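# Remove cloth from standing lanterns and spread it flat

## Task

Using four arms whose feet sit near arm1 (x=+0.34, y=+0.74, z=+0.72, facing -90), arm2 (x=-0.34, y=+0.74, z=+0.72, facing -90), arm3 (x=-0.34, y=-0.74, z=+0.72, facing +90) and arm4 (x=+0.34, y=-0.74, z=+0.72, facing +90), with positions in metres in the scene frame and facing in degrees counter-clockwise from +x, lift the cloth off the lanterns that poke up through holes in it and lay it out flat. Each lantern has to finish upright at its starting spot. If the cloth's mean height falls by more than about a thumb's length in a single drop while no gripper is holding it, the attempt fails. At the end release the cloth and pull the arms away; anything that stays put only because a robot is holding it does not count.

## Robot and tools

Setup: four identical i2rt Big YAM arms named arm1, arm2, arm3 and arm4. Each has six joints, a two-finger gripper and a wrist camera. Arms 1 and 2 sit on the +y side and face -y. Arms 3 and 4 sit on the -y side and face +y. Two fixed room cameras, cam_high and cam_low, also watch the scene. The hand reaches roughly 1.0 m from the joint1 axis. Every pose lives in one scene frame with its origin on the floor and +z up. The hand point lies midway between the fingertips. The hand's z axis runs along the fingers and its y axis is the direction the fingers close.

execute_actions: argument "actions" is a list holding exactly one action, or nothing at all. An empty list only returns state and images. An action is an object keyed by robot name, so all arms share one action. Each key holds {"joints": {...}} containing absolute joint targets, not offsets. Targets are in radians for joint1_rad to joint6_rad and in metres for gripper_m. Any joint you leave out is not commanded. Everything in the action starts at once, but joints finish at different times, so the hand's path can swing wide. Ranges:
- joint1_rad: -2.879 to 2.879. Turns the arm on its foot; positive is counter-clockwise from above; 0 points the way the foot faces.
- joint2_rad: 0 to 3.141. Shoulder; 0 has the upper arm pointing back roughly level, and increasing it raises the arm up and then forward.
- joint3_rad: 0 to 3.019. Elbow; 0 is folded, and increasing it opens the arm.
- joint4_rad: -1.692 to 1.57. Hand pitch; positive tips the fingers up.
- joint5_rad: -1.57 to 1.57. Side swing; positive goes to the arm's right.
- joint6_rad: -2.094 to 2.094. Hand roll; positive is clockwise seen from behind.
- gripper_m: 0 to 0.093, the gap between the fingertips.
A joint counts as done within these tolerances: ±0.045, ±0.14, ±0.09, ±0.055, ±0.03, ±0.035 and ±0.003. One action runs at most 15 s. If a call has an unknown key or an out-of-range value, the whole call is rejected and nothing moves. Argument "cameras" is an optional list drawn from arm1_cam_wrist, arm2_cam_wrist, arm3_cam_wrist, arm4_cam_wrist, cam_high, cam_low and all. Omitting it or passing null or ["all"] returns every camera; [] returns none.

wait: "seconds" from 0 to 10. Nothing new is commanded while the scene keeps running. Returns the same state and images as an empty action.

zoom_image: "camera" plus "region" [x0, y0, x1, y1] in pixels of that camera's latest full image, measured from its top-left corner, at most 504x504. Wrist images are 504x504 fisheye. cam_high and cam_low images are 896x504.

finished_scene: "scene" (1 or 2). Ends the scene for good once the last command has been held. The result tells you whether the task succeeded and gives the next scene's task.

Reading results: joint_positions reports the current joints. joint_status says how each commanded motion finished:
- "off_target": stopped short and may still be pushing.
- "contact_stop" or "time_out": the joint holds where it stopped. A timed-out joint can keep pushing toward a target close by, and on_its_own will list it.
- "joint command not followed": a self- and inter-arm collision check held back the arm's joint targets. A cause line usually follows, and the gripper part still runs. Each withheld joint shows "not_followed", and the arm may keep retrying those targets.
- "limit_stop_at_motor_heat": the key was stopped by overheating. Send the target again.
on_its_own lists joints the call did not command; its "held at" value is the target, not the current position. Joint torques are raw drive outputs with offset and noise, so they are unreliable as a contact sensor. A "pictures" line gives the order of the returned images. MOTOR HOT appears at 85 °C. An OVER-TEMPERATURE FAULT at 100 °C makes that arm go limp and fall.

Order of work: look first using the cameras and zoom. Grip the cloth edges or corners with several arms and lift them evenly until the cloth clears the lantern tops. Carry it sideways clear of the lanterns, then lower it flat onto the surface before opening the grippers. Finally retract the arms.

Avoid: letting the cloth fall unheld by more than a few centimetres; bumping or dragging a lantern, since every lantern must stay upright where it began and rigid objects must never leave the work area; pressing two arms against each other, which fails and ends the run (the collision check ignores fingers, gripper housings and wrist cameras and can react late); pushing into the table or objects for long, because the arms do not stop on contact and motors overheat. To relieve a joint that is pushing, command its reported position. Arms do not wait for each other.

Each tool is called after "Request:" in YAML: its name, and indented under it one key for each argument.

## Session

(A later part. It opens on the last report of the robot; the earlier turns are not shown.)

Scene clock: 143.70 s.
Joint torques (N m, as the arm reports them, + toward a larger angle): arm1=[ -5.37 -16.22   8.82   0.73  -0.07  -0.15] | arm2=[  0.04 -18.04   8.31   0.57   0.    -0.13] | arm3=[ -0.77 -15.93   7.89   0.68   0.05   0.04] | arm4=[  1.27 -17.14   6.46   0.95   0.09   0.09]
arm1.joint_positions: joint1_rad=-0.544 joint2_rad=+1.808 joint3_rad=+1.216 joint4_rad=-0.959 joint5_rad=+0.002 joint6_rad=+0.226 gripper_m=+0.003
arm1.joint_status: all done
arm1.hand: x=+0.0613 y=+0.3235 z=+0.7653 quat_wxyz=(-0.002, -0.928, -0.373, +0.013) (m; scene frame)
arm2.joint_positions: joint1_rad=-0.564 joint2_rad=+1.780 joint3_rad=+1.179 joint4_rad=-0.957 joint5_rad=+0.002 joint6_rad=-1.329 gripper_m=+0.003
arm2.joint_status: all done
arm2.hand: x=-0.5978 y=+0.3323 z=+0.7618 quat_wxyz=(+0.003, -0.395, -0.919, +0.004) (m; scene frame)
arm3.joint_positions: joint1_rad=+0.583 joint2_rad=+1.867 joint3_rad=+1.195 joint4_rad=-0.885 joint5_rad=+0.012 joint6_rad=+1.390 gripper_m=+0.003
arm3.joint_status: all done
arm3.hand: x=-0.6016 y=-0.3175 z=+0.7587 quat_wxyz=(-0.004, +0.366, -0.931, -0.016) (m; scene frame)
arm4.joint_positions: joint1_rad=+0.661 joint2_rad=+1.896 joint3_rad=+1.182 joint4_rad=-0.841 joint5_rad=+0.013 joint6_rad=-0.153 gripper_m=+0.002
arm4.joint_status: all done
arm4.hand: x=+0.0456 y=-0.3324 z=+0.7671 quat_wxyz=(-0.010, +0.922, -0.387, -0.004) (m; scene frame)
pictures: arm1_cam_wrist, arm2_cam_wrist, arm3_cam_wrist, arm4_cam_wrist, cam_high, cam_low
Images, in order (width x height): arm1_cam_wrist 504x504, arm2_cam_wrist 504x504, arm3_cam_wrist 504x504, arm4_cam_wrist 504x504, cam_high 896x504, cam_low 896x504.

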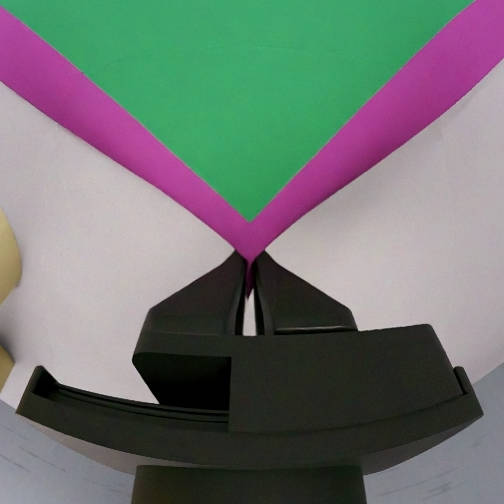

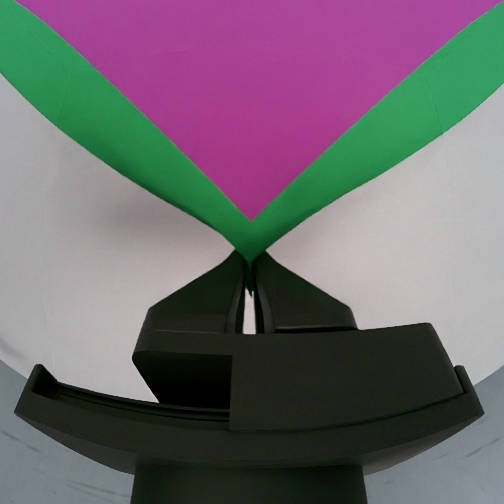

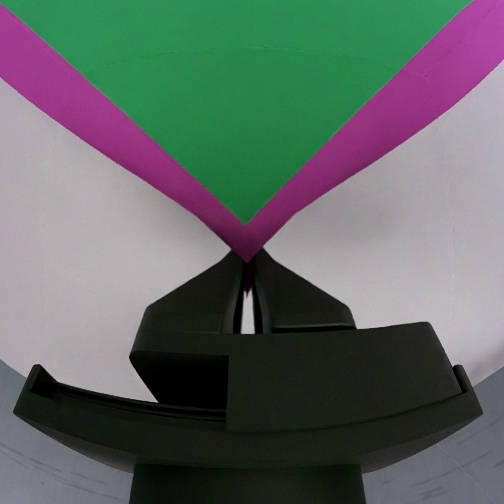

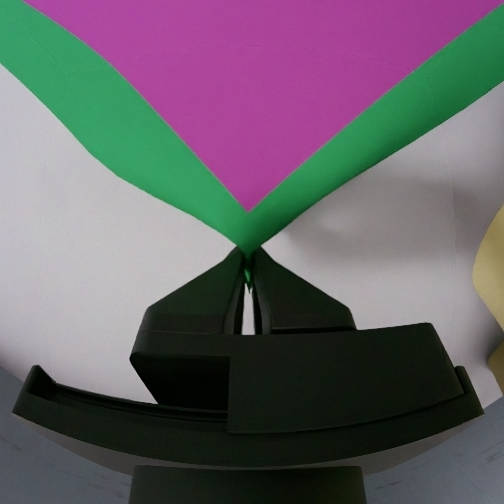

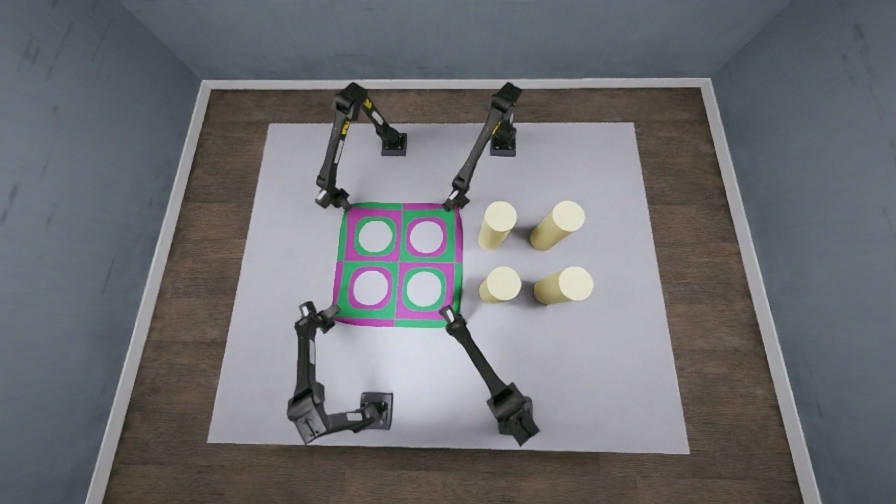

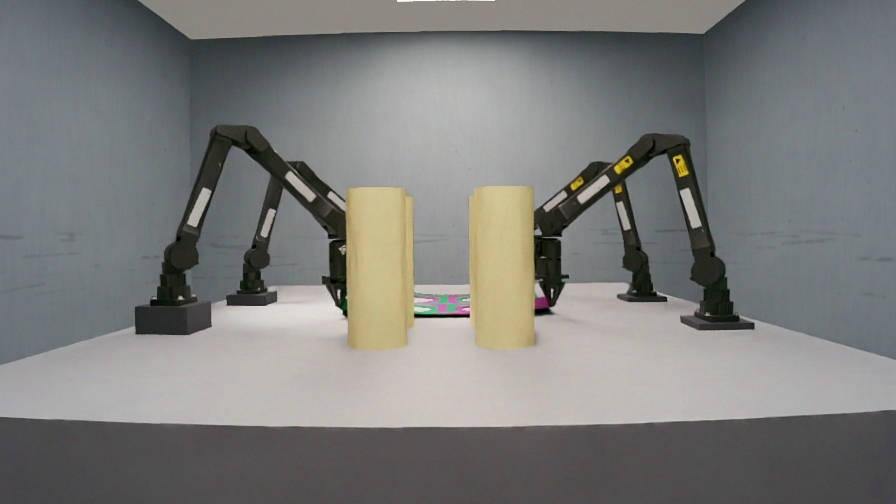

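Request:
execute_actions:
  actions:
    - {"arm1": {"joints": {"joint2_rad": 1.82, "joint4_rad": -0.933}}, "arm2": {"joints": {"joint2_rad": 1.79, "joint4_rad": -0.928}}, "arm3": {"joints": {"joint2_rad": 1.89, "joint4_rad": -0.851}}, "arm4": {"joints": {"joint2_rad": 1.903, "joint4_rad": -0.814}}}
  cameras: ["cam_high", "arm1_cam_wrist", "arm3_cam_wrist"]

Scene clock: 147.80 s.
Joint torques (N m, as the arm reports them, + toward a larger angle): arm1=[ -5.14 -13.8    8.82   0.92  -0.06  -0.16] | arm2=[  0.08 -15.09   8.35   0.72   0.    -0.13] | arm3=[ -0.73 -14.68   7.88   0.78   0.05   0.04] | arm4=[  1.01 -14.05   6.42   1.13   0.09   0.09]
arm1.joint_positions: joint1_rad=-0.544 joint2_rad=+1.810 joint3_rad=+1.216 joint4_rad=-0.942 joint5_rad=+0.002 joint6_rad=+0.226 gripper_m=+0.003
arm1.joint_status: all done
arm1.hand: x=+0.0591 y=+0.3202 z=+0.7647 quat_wxyz=(-0.006, -0.928, -0.373, +0.019) (m; scene frame)
arm2.joint_positions: joint1_rad=-0.564 joint2_rad=+1.780 joint3_rad=+1.179 joint4_rad=-0.940 joint5_rad=+0.002 joint6_rad=-1.329 gripper_m=+0.003
arm2.joint_status: all done
arm2.hand: x=-0.6001 y=+0.3287 z=+0.7619 quat_wxyz=(+0.004, -0.395, -0.918, +0.012) (m; scene frame)
arm3.joint_positions: joint1_rad=+0.583 joint2_rad=+1.876 joint3_rad=+1.195 joint4_rad=-0.867 joint5_rad=+0.012 joint6_rad=+1.390 gripper_m=+0.003
arm3.joint_status: all done
arm3.hand: x=-0.6033 y=-0.3148 z=+0.7546 quat_wxyz=(-0.003, +0.366, -0.931, -0.020) (m; scene frame)
arm4.joint_positions: joint1_rad=+0.661 joint2_rad=+1.896 joint3_rad=+1.182 joint4_rad=-0.826 joint5_rad=+0.013 joint6_rad=-0.153 gripper_m=+0.002
arm4.joint_status: all done
arm4.hand: x=+0.0435 y=-0.3294 z=+0.7671 quat_wxyz=(-0.013, +0.922, -0.387, -0.010) (m; scene frame)
pictures: arm1_cam_wrist, arm3_cam_wrist, cam_high
Images, in order (width x height): arm1_cam_wrist 504x504, arm3_cam_wrist 504x504, cam_high 896x504.

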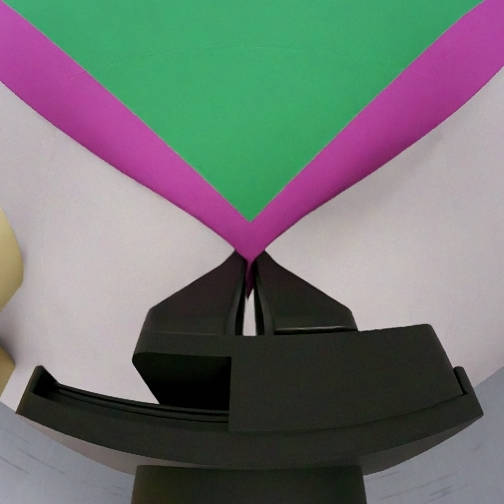

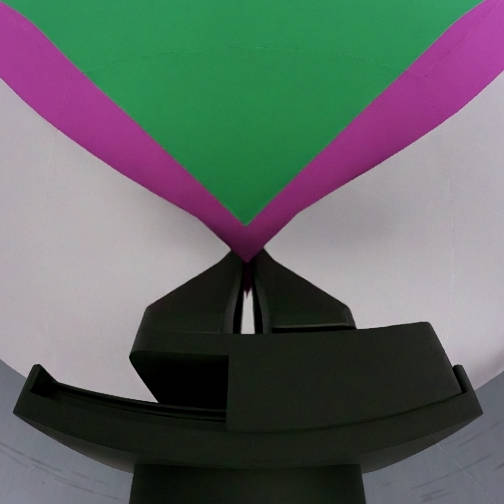

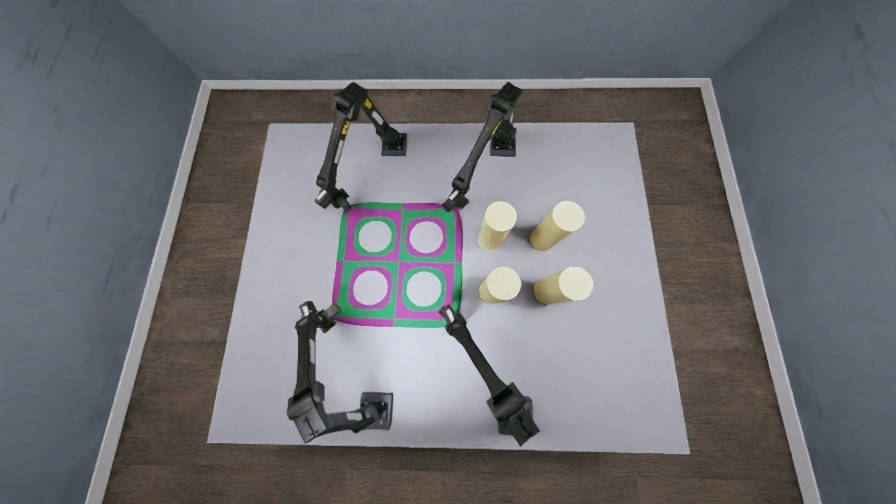

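Request:
execute_actions:
  actions:
    - {"arm1": {"joints": {"joint2_rad": 1.836, "joint4_rad": -0.918}}, "arm2": {"joints": {"joint2_rad": 1.806, "joint4_rad": -0.913}}, "arm3": {"joints": {"joint2_rad": 1.902, "joint4_rad": -0.841}}, "arm4": {"joints": {"joint2_rad": 1.92, "joint4_rad": -0.8}}}
  cameras: ["cam_high", "arm2_cam_wrist", "arm4_cam_wrist"]

Scene clock: 151.60 s.
Joint torques (N m, as the arm reports them, + toward a larger angle): arm1=[ -5.27 -14.35   8.8    0.92  -0.08  -0.17] | arm2=[  0.04 -13.87   8.35   0.78   0.    -0.13] | arm3=[ -0.71 -14.21   7.63   0.83   0.06   0.04] | arm4=[  1.06 -14.19   6.38   1.19   0.1    0.09]
arm1.joint_positions: joint1_rad=-0.544 joint2_rad=+1.831 joint3_rad=+1.216 joint4_rad=-0.929 joint5_rad=+0.002 joint6_rad=+0.226 gripper_m=+0.003
arm1.joint_status: all done
arm1.hand: x=+0.0586 y=+0.3195 z=+0.7547 quat_wxyz=(-0.004, -0.928, -0.373, +0.016) (m; scene frame)
arm2.joint_positions: joint1_rad=-0.564 joint2_rad=+1.781 joint3_rad=+1.179 joint4_rad=-0.925 joint5_rad=+0.002 joint6_rad=-1.329 gripper_m=+0.003
arm2.joint_status: all done
arm2.hand: x=-0.6020 y=+0.3257 z=+0.7615 quat_wxyz=(+0.005, -0.395, -0.918, +0.019) (m; scene frame)
arm3.joint_positions: joint1_rad=+0.583 joint2_rad=+1.889 joint3_rad=+1.195 joint4_rad=-0.858 joint5_rad=+0.012 joint6_rad=+1.390 gripper_m=+0.003
arm3.joint_status: all done
arm3.hand: x=-0.6036 y=-0.3144 z=+0.7484 quat_wxyz=(-0.003, +0.366, -0.931, -0.019) (m; scene frame)
arm4.joint_positions: joint1_rad=+0.661 joint2_rad=+1.904 joint3_rad=+1.182 joint4_rad=-0.813 joint5_rad=+0.013 joint6_rad=-0.153 gripper_m=+0.002
arm4.joint_status: all done
arm4.hand: x=+0.0424 y=-0.3280 z=+0.7630 quat_wxyz=(-0.015, +0.922, -0.387, -0.012) (m; scene frame)
pictures: arm2_cam_wrist, arm4_cam_wrist, cam_high
Images, in order (width x height): arm2_cam_wrist 504x504, arm4_cam_wrist 504x504, cam_high 896x504.

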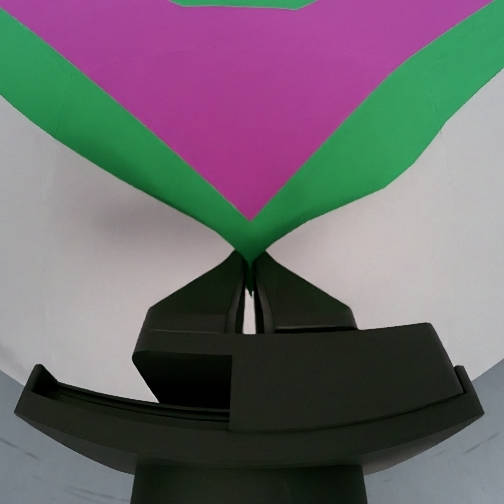

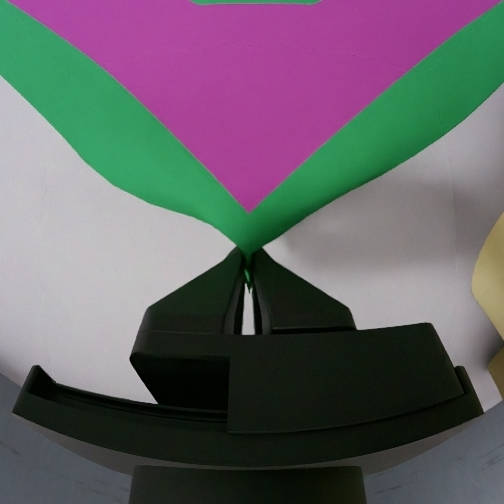

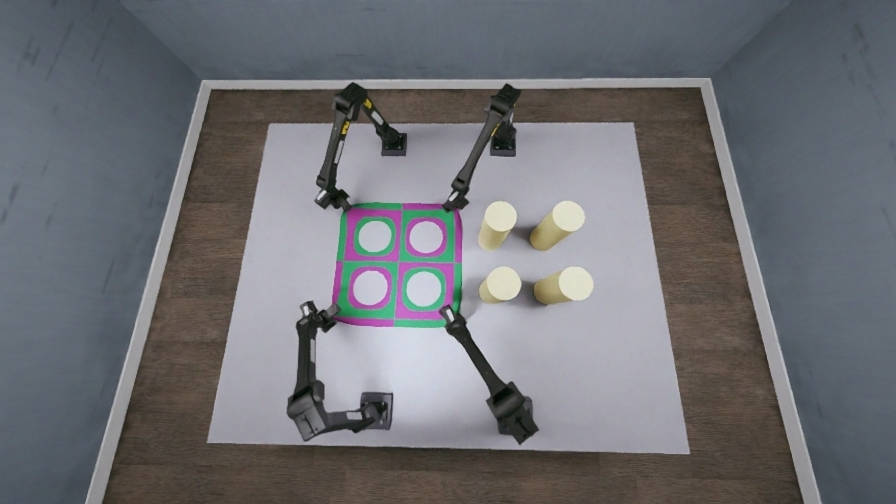

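Request:
execute_actions:
  actions:
    - {"arm1": {"joints": {"joint2_rad": 1.85}}, "arm2": {"joints": {"joint2_rad": 1.826, "joint4_rad": -0.925}}, "arm3": {"joints": {"joint2_rad": 1.916}}, "arm4": {"joints": {"joint2_rad": 1.938}}}
  cameras: ["cam_high", "arm2_cam_wrist", "arm4_cam_wrist"]

Scene clock: 153.77 s.
Joint torques (N m, as the arm reports them, + toward a larger angle): arm1=[ -5.22 -14.15   8.69   0.89  -0.05  -0.16] | arm2=[  0.04 -14.78   8.19   0.16  -0.01  -0.14] | arm3=[ -0.73 -14.89   7.74   0.74   0.07   0.04] | arm4=[  1.2  -14.41   6.22   1.07   0.1    0.09]
arm1.joint_positions: joint1_rad=-0.544 joint2_rad=+1.842 joint3_rad=+1.216 joint4_rad=-0.929 joint5_rad=+0.002 joint6_rad=+0.226 gripper_m=+0.003
arm1.joint_status: all done
arm1.hand: x=+0.0593 y=+0.3206 z=+0.7494 quat_wxyz=(-0.001, -0.928, -0.373, +0.011) (m; scene frame)
arm2.joint_positions: joint1_rad=-0.564 joint2_rad=+1.807 joint3_rad=+1.179 joint4_rad=-0.925 joint5_rad=+0.003 joint6_rad=-1.329 gripper_m=+0.003
arm2.joint_status: all done
arm2.hand: x=-0.6005 y=+0.3283 z=+0.7493 quat_wxyz=(+0.003, -0.395, -0.918, +0.006) (m; scene frame)
arm3.joint_positions: joint1_rad=+0.583 joint2_rad=+1.902 joint3_rad=+1.195 joint4_rad=-0.858 joint5_rad=+0.011 joint6_rad=+1.390 gripper_m=+0.003
arm3.joint_status: all done
arm3.hand: x=-0.6025 y=-0.3161 z=+0.7418 quat_wxyz=(-0.005, +0.366, -0.931, -0.012) (m; scene frame)
arm4.joint_positions: joint1_rad=+0.661 joint2_rad=+1.926 joint3_rad=+1.182 joint4_rad=-0.812 joint5_rad=+0.013 joint6_rad=-0.153 gripper_m=+0.002
arm4.joint_status: all done
arm4.hand: x=+0.0444 y=-0.3308 z=+0.7525 quat_wxyz=(-0.009, +0.922, -0.387, -0.003) (m; scene frame)
pictures: arm2_cam_wrist, arm4_cam_wrist, cam_high
Images, in order (width x height): arm2_cam_wrist 504x504, arm4_cam_wrist 504x504, cam_high 896x504.

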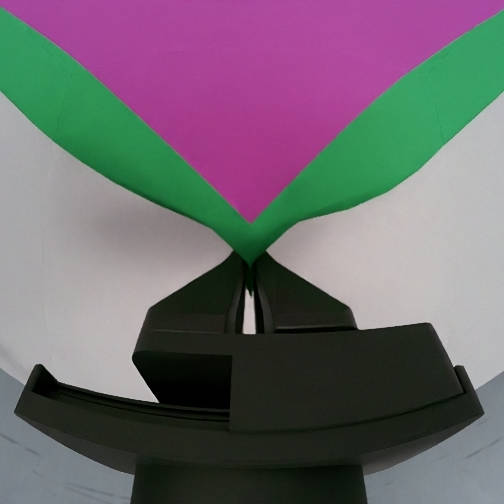

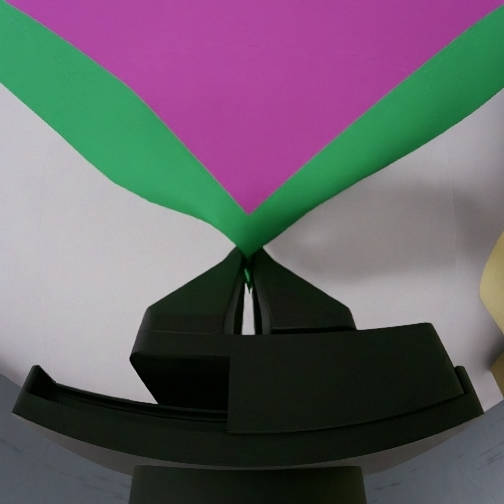

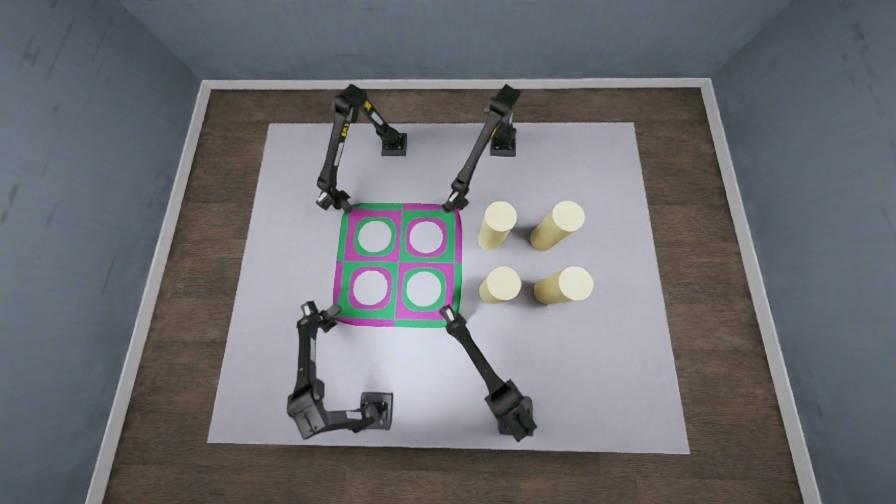

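Request:
execute_actions:
  actions:
    - {"arm1": {"joints": {"gripper_m": 0.06}}, "arm2": {"joints": {"gripper_m": 0.06}}, "arm3": {"joints": {"gripper_m": 0.06}}, "arm4": {"joints": {"gripper_m": 0.06}}}

Scene clock: 154.80 s.
Joint torques (N m, as the arm reports them, + toward a larger angle): arm1=[ -5.34 -14.54   8.65   0.91  -0.06  -0.15] | arm2=[  0.06 -14.56   8.18   0.16  -0.02  -0.13] | arm3=[ -0.74 -14.92   7.69   0.77   0.07   0.04] | arm4=[  1.08 -14.71   6.28   1.11   0.1    0.1 ]
arm1.joint_positions: joint1_rad=-0.544 joint2_rad=+1.842 joint3_rad=+1.216 joint4_rad=-0.929 joint5_rad=+0.002 joint6_rad=+0.226 gripper_m=+0.060
arm1.joint_status: all done
arm1.hand: x=+0.0593 y=+0.3206 z=+0.7494 quat_wxyz=(-0.001, -0.928, -0.373, +0.011) (m; scene frame)
arm2.joint_positions: joint1_rad=-0.564 joint2_rad=+1.807 joint3_rad=+1.179 joint4_rad=-0.925 joint5_rad=+0.003 joint6_rad=-1.329 gripper_m=+0.060
arm2.joint_status: all done
arm2.hand: x=-0.6005 y=+0.3283 z=+0.7493 quat_wxyz=(+0.003, -0.395, -0.918, +0.006) (m; scene frame)
arm3.joint_positions: joint1_rad=+0.583 joint2_rad=+1.902 joint3_rad=+1.195 joint4_rad=-0.858 joint5_rad=+0.011 joint6_rad=+1.390 gripper_m=+0.060
arm3.joint_status: all done
arm3.hand: x=-0.6025 y=-0.3161 z=+0.7418 quat_wxyz=(-0.005, +0.366, -0.931, -0.012) (m; scene frame)
arm4.joint_positions: joint1_rad=+0.661 joint2_rad=+1.926 joint3_rad=+1.182 joint4_rad=-0.812 joint5_rad=+0.013 joint6_rad=-0.153 gripper_m=+0.060
arm4.joint_status: all done
arm4.hand: x=+0.0444 y=-0.3308 z=+0.7525 quat_wxyz=(-0.009, +0.922, -0.387, -0.003) (m; scene frame)
pictures: arm1_cam_wrist, arm2_cam_wrist, arm3_cam_wrist, arm4_cam_wrist, cam_high, cam_low
Images, in order (width x height): arm1_cam_wrist 504x504, arm2_cam_wrist 504x504, arm3_cam_wrist 504x504, arm4_cam_wrist 504x504, cam_high 896x504, cam_low 896x504.

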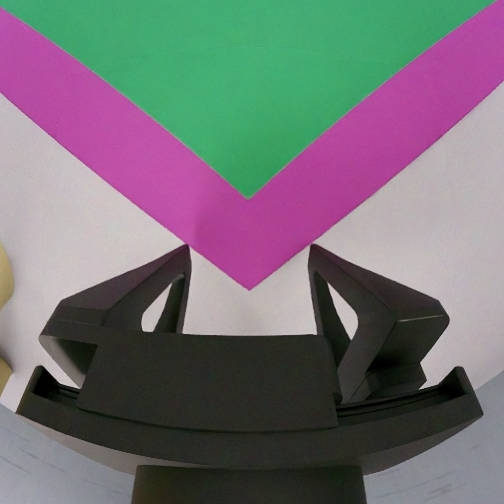

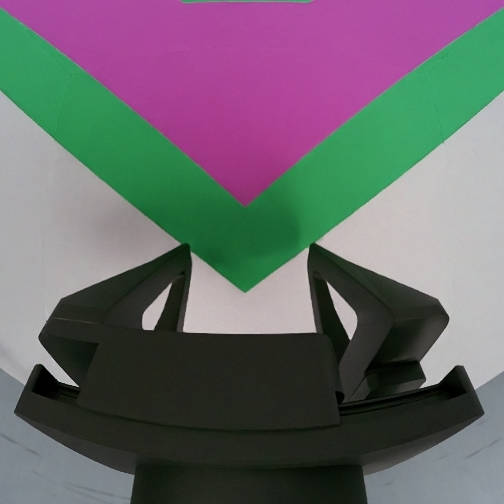

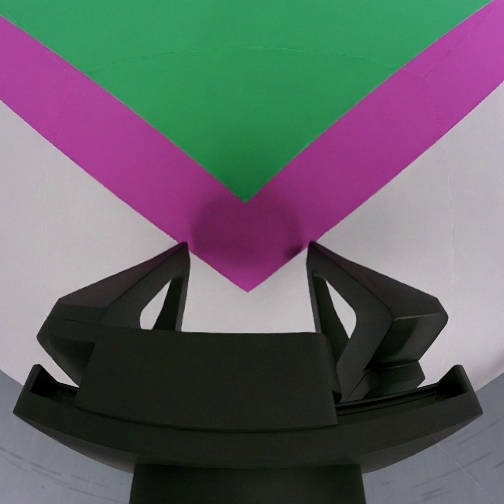

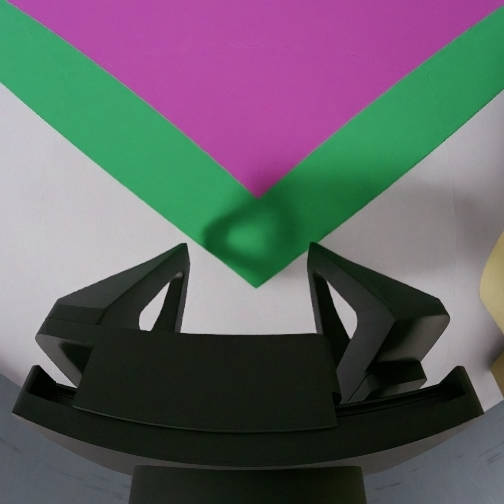

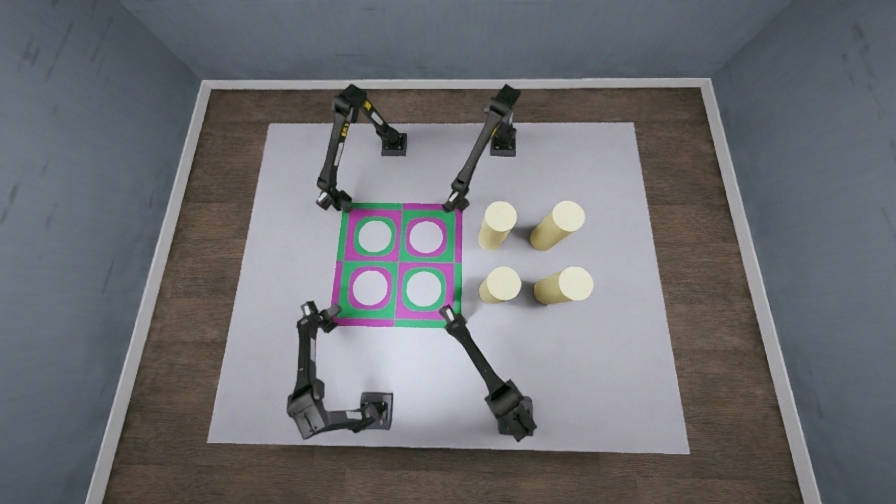

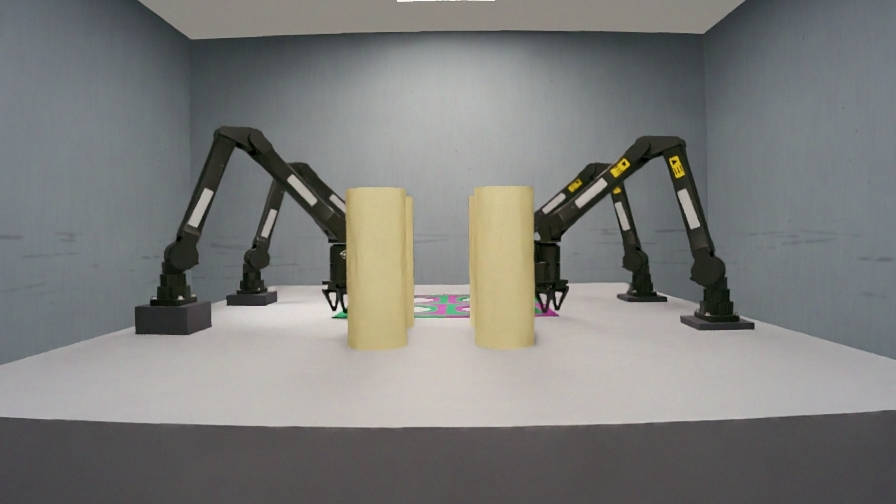

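Request:
execute_actions:
  actions:
    - {"arm1": {"joints": {"joint2_rad": 0.8}}, "arm2": {"joints": {"joint2_rad": 0.8}}, "arm3": {"joints": {"joint2_rad": 0.8}}, "arm4": {"joints": {"joint2_rad": 0.8}}}

Scene clock: 158.30 s.
Joint torques (N m, as the arm reports them, + toward a larger angle): arm1=[-5.26 -1.09 10.93  2.12 -0.05 -0.17] | arm2=[ 0.05 -1.17 10.49  1.78  0.02 -0.07] | arm3=[-0.67 -2.84  9.96  2.18  0.03 -0.04] | arm4=[ 1.18 -1.77  9.19  2.27  0.1   0.1 ]
arm1.joint_positions: joint1_rad=-0.544 joint2_rad=+0.793 joint3_rad=+1.216 joint4_rad=-0.927 joint5_rad=+0.002 joint6_rad=+0.226 gripper_m=+0.060
arm1.joint_status: all done
arm1.hand: x=+0.1371 y=+0.4318 z=+1.2272 quat_wxyz=(-0.288, -0.797, -0.322, +0.421) (m; scene frame)
arm2.joint_positions: joint1_rad=-0.564 joint2_rad=+0.791 joint3_rad=+1.180 joint4_rad=-0.925 joint5_rad=+0.003 joint6_rad=-1.329 gripper_m=+0.060
arm2.joint_status: all done
arm2.hand: x=-0.5353 y=+0.4283 z=+1.2039 quat_wxyz=(+0.082, -0.344, -0.799, +0.486) (m; scene frame)
arm3.joint_positions: joint1_rad=+0.583 joint2_rad=+0.794 joint3_rad=+1.195 joint4_rad=-0.854 joint5_rad=+0.011 joint6_rad=+1.390 gripper_m=+0.060
arm3.joint_status: all done
arm3.hand: x=-0.5328 y=-0.4277 z=+1.2568 quat_wxyz=(+0.098, +0.306, -0.786, -0.528) (m; scene frame)
arm4.joint_positions: joint1_rad=+0.661 joint2_rad=+0.790 joint3_rad=+1.182 joint4_rad=-0.808 joint5_rad=+0.013 joint6_rad=-0.153 gripper_m=+0.060
arm4.joint_status: all done
arm4.hand: x=+0.1149 y=-0.4283 z=+1.2893 quat_wxyz=(-0.290, +0.771, -0.328, -0.463) (m; scene frame)
pictures: arm1_cam_wrist, arm2_cam_wrist, arm3_cam_wrist, arm4_cam_wrist, cam_high, cam_low
Images, in order (width x height): arm1_cam_wrist 504x504, arm2_cam_wrist 504x504, arm3_cam_wrist 504x504, arm4_cam_wrist 504x504, cam_high 896x504, cam_low 896x504.

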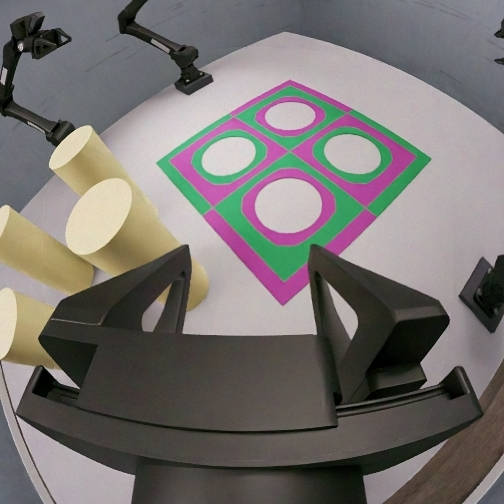

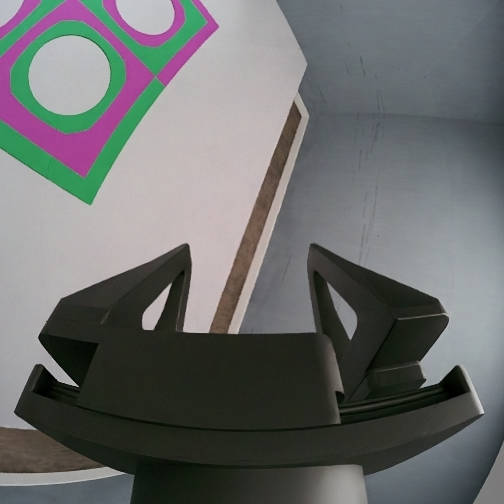

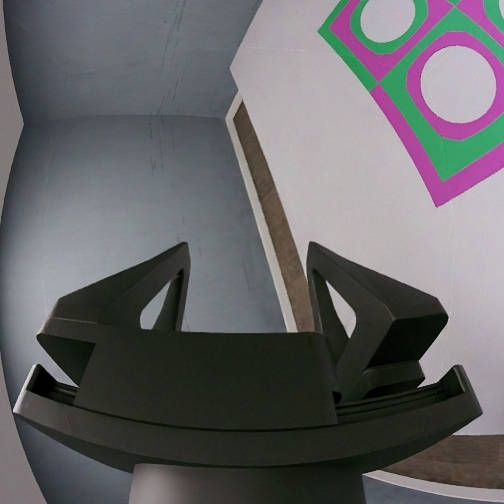

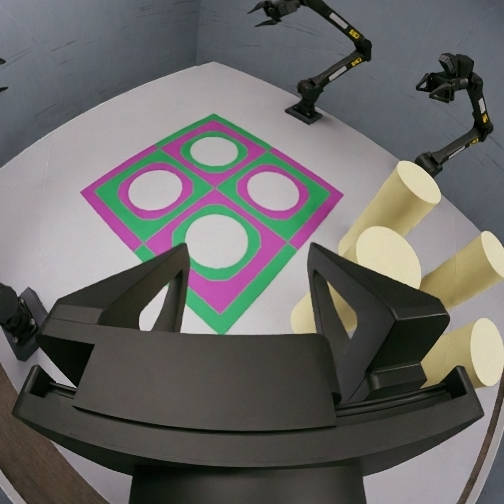

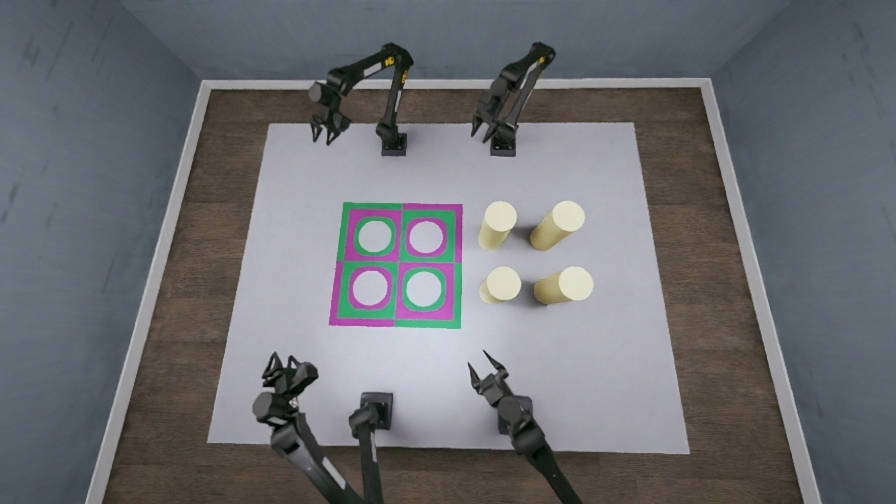

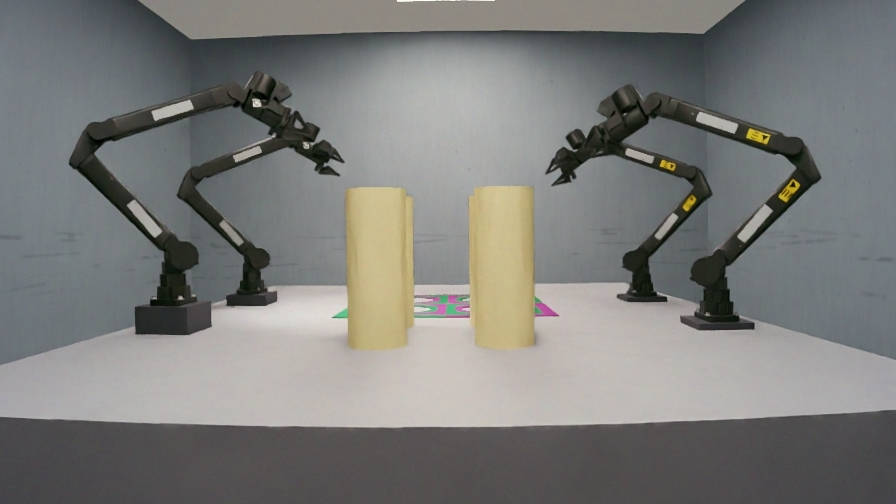

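Request:
zoom_image:
  camera: "cam_high"
  region: [300, 170, 620, 350]

Request:
zoom_image:
  camera: "cam_low"
  region: [300, 170, 600, 370]

Region (300, 170, 620, 350) of cam_high's 896x504 image, scaled by 1.575, with more detail than that image has; it fills the top 284 rows of this view, and the rest is white.

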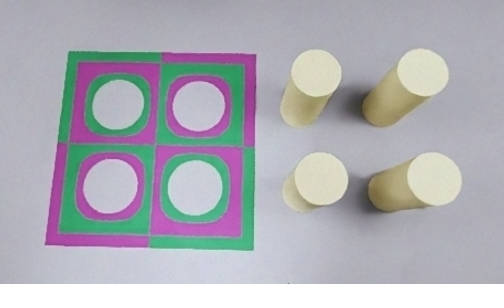

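Region (300, 170, 600, 370) of cam_low's 896x504 image, scaled by 1.680, with more detail than that image has.

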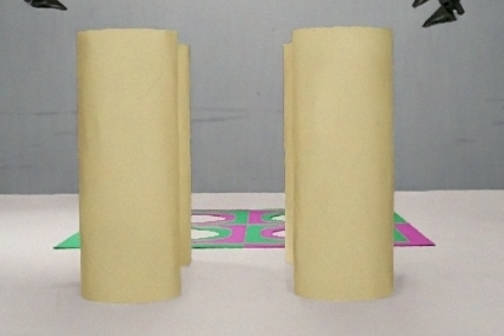

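The cloth is lying flat and clear of the lanterns. All four lanterns are upright, and the arms have let go and pulled back, so I'm ending the scene.

Request:
finished_scene:
  scene: 2

The scene is finished: the task was done.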